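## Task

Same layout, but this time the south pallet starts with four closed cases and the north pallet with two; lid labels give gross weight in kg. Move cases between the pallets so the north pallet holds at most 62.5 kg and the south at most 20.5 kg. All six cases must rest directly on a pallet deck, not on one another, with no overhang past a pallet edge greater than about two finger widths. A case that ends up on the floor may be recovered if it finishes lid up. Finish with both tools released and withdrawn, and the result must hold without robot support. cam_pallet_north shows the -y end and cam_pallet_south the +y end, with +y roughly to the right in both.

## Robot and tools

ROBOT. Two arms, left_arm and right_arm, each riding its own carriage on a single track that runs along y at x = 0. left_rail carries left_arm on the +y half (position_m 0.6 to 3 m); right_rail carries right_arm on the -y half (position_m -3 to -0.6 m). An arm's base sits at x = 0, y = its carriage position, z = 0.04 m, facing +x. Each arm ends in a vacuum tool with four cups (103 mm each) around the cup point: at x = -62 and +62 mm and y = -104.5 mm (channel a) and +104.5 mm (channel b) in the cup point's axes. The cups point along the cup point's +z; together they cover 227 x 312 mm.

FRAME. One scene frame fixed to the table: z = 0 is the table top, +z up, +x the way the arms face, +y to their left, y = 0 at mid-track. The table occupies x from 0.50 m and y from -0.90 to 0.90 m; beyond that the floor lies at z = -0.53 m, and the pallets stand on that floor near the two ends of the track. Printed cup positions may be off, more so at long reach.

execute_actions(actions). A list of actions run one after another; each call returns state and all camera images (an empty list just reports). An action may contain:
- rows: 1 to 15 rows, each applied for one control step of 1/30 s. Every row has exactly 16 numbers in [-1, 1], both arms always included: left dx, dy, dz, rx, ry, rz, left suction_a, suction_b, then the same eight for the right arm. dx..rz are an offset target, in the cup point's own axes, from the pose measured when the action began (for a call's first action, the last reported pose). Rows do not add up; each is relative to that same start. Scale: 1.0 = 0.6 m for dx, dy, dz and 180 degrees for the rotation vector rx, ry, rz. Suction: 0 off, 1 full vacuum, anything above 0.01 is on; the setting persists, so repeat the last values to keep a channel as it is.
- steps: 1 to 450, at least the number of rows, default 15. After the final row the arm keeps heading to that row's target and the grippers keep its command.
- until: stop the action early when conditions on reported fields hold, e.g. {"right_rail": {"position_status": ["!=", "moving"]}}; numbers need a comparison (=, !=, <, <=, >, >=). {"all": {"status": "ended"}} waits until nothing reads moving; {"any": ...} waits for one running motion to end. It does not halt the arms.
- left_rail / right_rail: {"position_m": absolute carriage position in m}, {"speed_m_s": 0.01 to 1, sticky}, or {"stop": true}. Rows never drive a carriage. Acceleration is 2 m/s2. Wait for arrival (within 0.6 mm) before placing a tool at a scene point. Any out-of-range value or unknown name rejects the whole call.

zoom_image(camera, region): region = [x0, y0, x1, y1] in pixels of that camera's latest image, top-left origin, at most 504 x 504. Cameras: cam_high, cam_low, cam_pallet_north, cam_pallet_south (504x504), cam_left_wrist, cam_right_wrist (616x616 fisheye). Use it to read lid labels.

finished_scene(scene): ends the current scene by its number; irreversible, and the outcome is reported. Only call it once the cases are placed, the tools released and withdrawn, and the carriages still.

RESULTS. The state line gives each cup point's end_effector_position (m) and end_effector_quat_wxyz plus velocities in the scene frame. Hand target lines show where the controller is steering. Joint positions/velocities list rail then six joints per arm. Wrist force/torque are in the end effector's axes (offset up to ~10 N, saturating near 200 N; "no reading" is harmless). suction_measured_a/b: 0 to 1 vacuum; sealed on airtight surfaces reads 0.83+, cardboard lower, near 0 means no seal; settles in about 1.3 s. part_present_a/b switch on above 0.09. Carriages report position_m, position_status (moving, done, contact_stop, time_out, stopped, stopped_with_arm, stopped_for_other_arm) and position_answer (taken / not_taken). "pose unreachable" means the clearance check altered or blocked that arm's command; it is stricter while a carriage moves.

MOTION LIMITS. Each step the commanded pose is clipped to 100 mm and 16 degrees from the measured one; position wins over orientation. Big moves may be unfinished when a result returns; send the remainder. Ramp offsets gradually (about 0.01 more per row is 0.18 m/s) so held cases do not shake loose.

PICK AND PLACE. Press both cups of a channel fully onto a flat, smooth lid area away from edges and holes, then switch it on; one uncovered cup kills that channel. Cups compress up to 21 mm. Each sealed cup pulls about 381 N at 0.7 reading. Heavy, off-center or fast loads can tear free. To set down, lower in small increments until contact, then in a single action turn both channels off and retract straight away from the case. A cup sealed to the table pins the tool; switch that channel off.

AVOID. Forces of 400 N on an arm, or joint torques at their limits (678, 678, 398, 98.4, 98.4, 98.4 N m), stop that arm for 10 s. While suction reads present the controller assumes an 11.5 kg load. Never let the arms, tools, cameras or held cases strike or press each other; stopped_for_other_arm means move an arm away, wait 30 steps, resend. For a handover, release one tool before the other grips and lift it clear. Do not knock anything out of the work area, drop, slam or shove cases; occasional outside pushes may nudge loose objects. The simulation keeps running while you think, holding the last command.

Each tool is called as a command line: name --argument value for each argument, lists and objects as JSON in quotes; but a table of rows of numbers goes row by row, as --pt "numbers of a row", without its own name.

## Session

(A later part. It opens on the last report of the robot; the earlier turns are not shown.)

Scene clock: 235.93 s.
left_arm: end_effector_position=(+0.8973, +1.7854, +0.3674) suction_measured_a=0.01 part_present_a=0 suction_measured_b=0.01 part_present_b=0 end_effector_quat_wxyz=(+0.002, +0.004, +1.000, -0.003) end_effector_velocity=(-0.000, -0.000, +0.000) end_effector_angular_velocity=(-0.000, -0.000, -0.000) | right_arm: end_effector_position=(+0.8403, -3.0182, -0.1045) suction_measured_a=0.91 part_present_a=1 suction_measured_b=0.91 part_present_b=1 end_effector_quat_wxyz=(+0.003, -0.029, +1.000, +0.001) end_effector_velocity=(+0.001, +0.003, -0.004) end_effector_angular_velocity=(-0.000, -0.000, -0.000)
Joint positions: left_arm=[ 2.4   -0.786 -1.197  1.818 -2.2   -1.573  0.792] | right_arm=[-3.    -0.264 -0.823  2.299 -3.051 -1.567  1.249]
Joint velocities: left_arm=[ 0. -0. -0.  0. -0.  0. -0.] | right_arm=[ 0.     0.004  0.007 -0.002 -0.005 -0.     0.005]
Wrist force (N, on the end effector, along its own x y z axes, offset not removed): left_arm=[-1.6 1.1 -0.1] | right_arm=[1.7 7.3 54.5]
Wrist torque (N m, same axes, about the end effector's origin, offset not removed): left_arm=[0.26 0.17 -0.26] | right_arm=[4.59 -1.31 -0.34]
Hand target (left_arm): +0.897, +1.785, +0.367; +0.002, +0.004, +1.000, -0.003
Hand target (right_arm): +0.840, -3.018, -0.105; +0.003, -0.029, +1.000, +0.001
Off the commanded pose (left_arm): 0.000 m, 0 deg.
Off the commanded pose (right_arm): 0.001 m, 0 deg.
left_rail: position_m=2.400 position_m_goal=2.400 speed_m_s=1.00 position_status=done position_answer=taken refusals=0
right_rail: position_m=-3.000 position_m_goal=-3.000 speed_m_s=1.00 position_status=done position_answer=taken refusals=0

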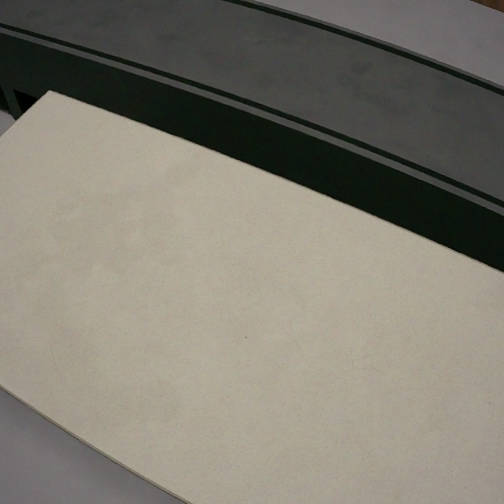

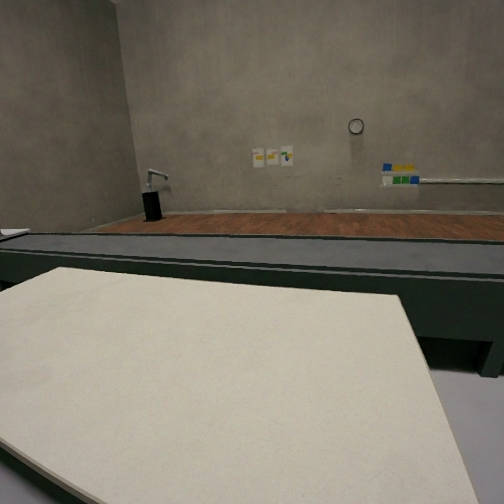

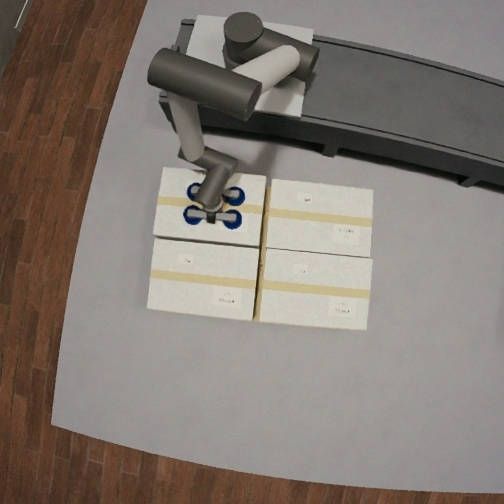

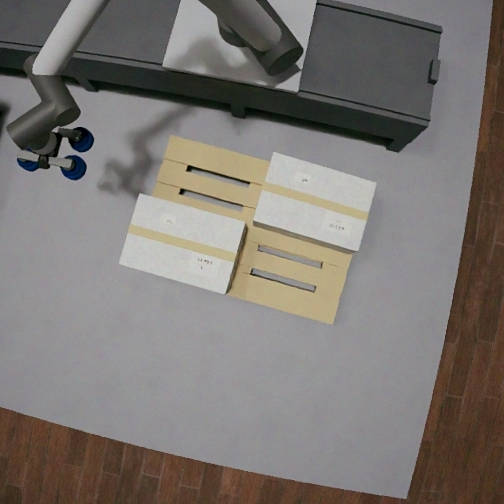

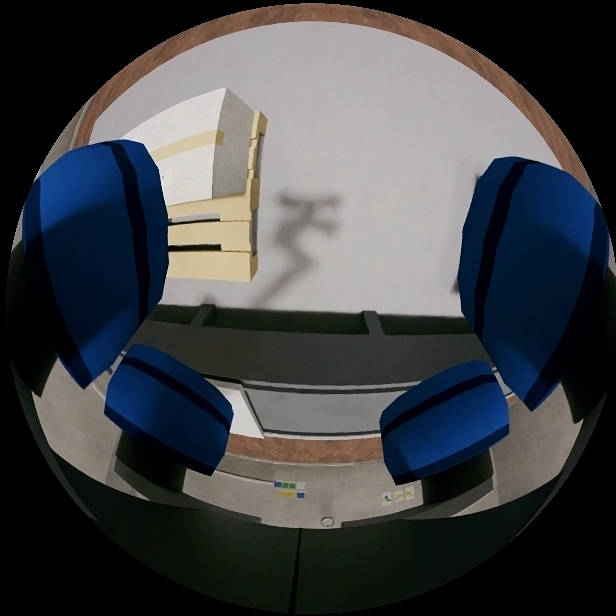

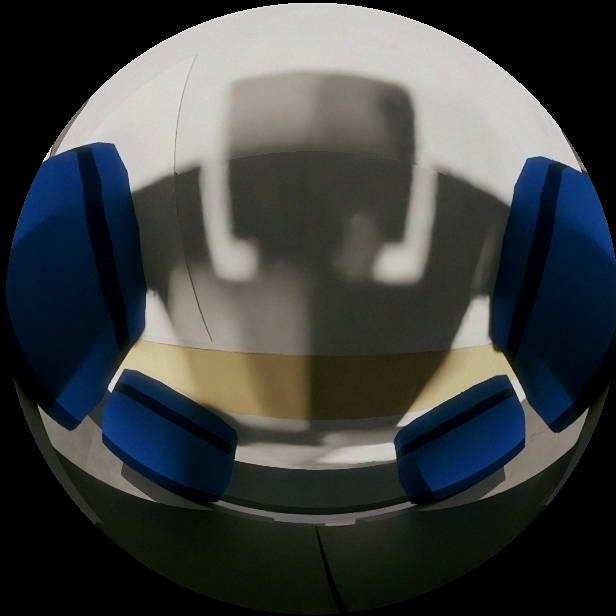

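execute_actions --actions '[{"rows":[[0,0,0,0,0,0,0,0,0,0,0.004,0,0,0,1,1]],"steps":10},{"rows":[[0,0,0,0,0,0,0,0,0,0,-0.004,0,0,0,0,0],[0,0,0,0,0,0,0,0,0,0,-0.008,0,0,0,0,0],[0,0,0,0,0,0,0,0,0,0,-0.012,0,0,0,0,0],[0,0,0,0,0,0,0,0,0,0,-0.016,0,0,0,0,0],[0,0,0,0,0,0,0,0,0,0,-0.02,0,0,0,0,0],[0,0,0,0,0,0,0,0,0,0,-0.024,0,0,0,0,0],[0,0,0,0,0,0,0,0,0,0,-0.028,0,0,0,0,0],[0,0,0,0,0,0,0,0,0,0,-0.032,0,0,0,0,0],[0,0,0,0,0,0,0,0,0,0,-0.036,0,0,0,0,0],[0,0,0,0,0,0,0,0,0,0,-0.04,0,0,0,0,0],[0,0,0,0,0,0,0,0,0,0,-0.045,0,0,0,0,0],[0,0,0,0,0,0,0,0,0,0,-0.05,0,0,0,0,0],[0,0,0,0,0,0,0,0,0,0,-0.6,0,0,0,0,0]],"steps":40}]'

Scene clock: 249.17 s.
left_arm: end_effector_position=(+0.8973, +1.7854, +0.3674) suction_measured_a=0.01 part_present_a=0 suction_measured_b=0.01 part_present_b=0 end_effector_quat_wxyz=(+0.002, +0.004, +1.000, -0.003) end_effector_velocity=(+0.000, +0.000, -0.000) end_effector_angular_velocity=(+0.000, +0.000, -0.000) | right_arm: end_effector_position=(+0.8391, -3.0184, +0.2441) suction_measured_a=0.00 part_present_a=0 suction_measured_b=0.00 part_present_b=0 end_effector_quat_wxyz=(+0.005, -0.029, +1.000, +0.000) end_effector_velocity=(-0.004, -0.003, +0.072) end_effector_angular_velocity=(+0.007, +0.031, -0.000)
Joint positions: left_arm=[ 2.4   -0.786 -1.197  1.818 -2.2   -1.573  0.792] | right_arm=[-3.    -0.265 -1.322  2.244 -2.502 -1.567  1.248]
Joint velocities: left_arm=[ 0.  0.  0. -0.  0. -0.  0.] | right_arm=[ 0.    -0.004 -0.087 -0.047  0.166 -0.001 -0.004]
Wrist force (N, on the end effector, along its own x y z axes, offset not removed): left_arm=[1.6 0.0 2.3] | right_arm=[1.2 3.6 -1.0]
Wrist torque (N m, same axes, about the end effector's origin, offset not removed): left_arm=[0.11 -0.23 -0.21] | right_arm=[0.96 -0.49 -0.23]
Hand target (left_arm): +0.897, +1.785, +0.367; +0.002, +0.004, +1.000, -0.003
Hand target (right_arm): +0.839, -3.019, +0.253; +0.003, -0.029, +1.000, +0.001
Off the commanded pose (left_arm): 0.000 m, 0 deg.
Off the commanded pose (right_arm): 0.009 m, 0 deg.
left_rail: position_m=2.400 position_m_goal=2.400 speed_m_s=1.00 position_status=done position_answer=taken refusals=0
right_rail: position_m=-3.000 position_m_goal=-3.000 speed_m_s=1.00 position_status=done position_answer=taken refusals=0

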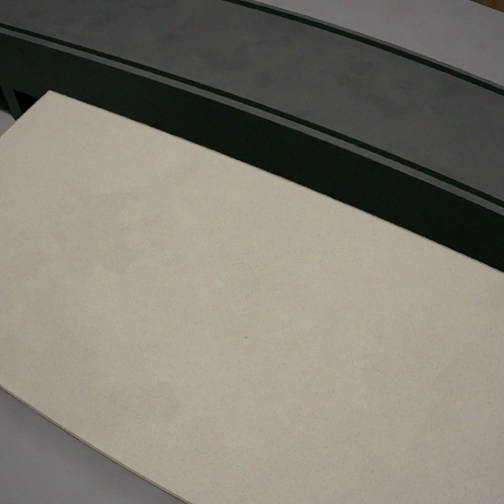

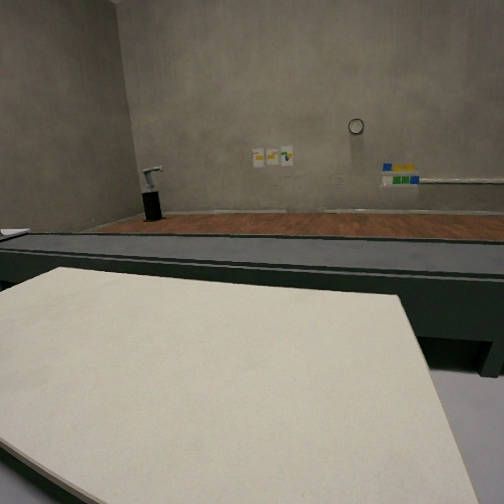

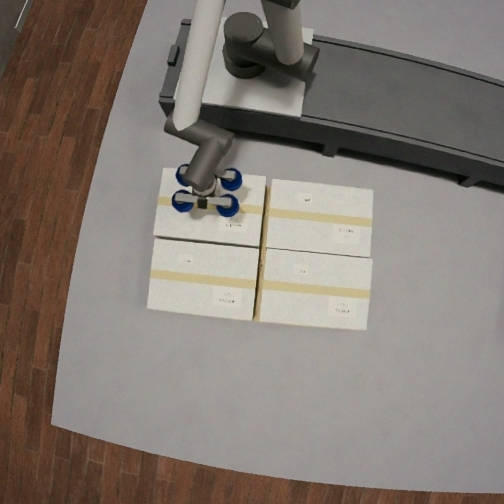

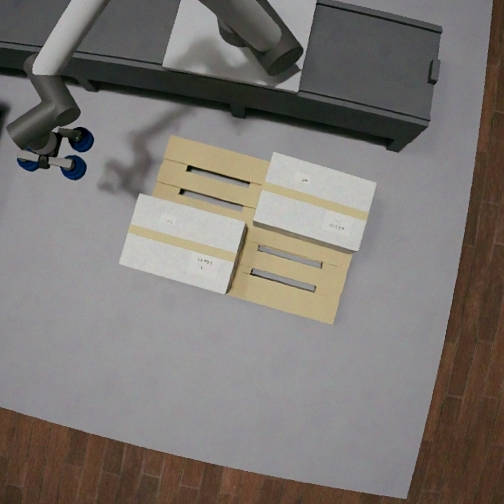

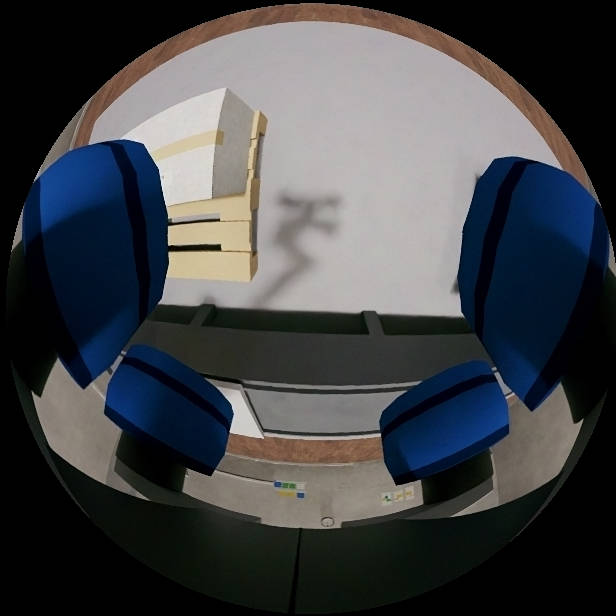

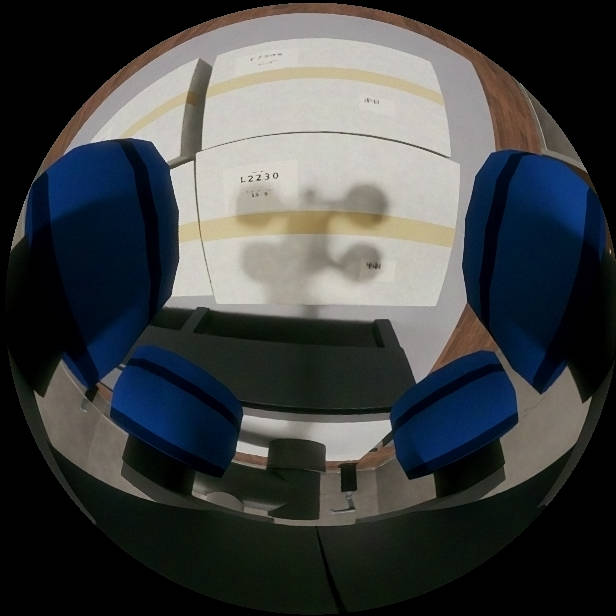

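zoom_image --camera "cam_pallet_north" --region '[200,215,370,325]'

zoom_image --camera "cam_pallet_north" --region '[280,185,370,250]'

zoom_image --camera "cam_right_wrist" --region '[220,160,400,290]'

Region (200, 215, 370, 325) of cam_pallet_north's 504x504 image, scaled by 2.965, with more detail than that image has; it fills the top 326 rows of this view, and the rest is white.

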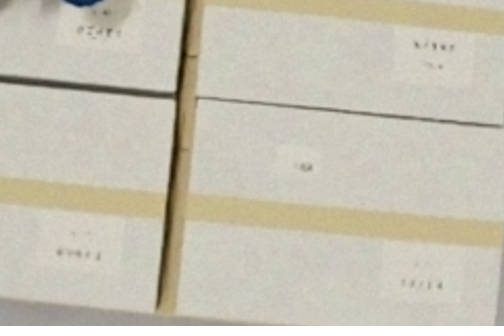

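Region (280, 185, 370, 250) of cam_pallet_north's 504x504 image, scaled by 5.600, with more detail than that image has.

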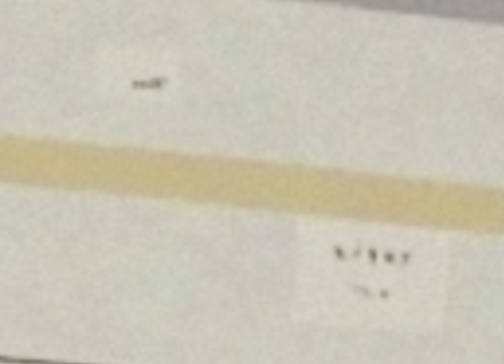

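Region (220, 160, 400, 290) of cam_right_wrist's 616x616 image, scaled by 2.800, with more detail than that image has.

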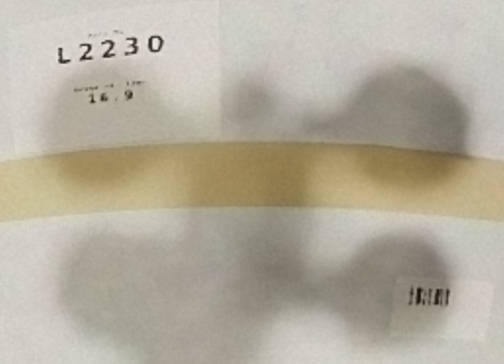

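finished_scene --scene 2

The scene is finished: the task was done.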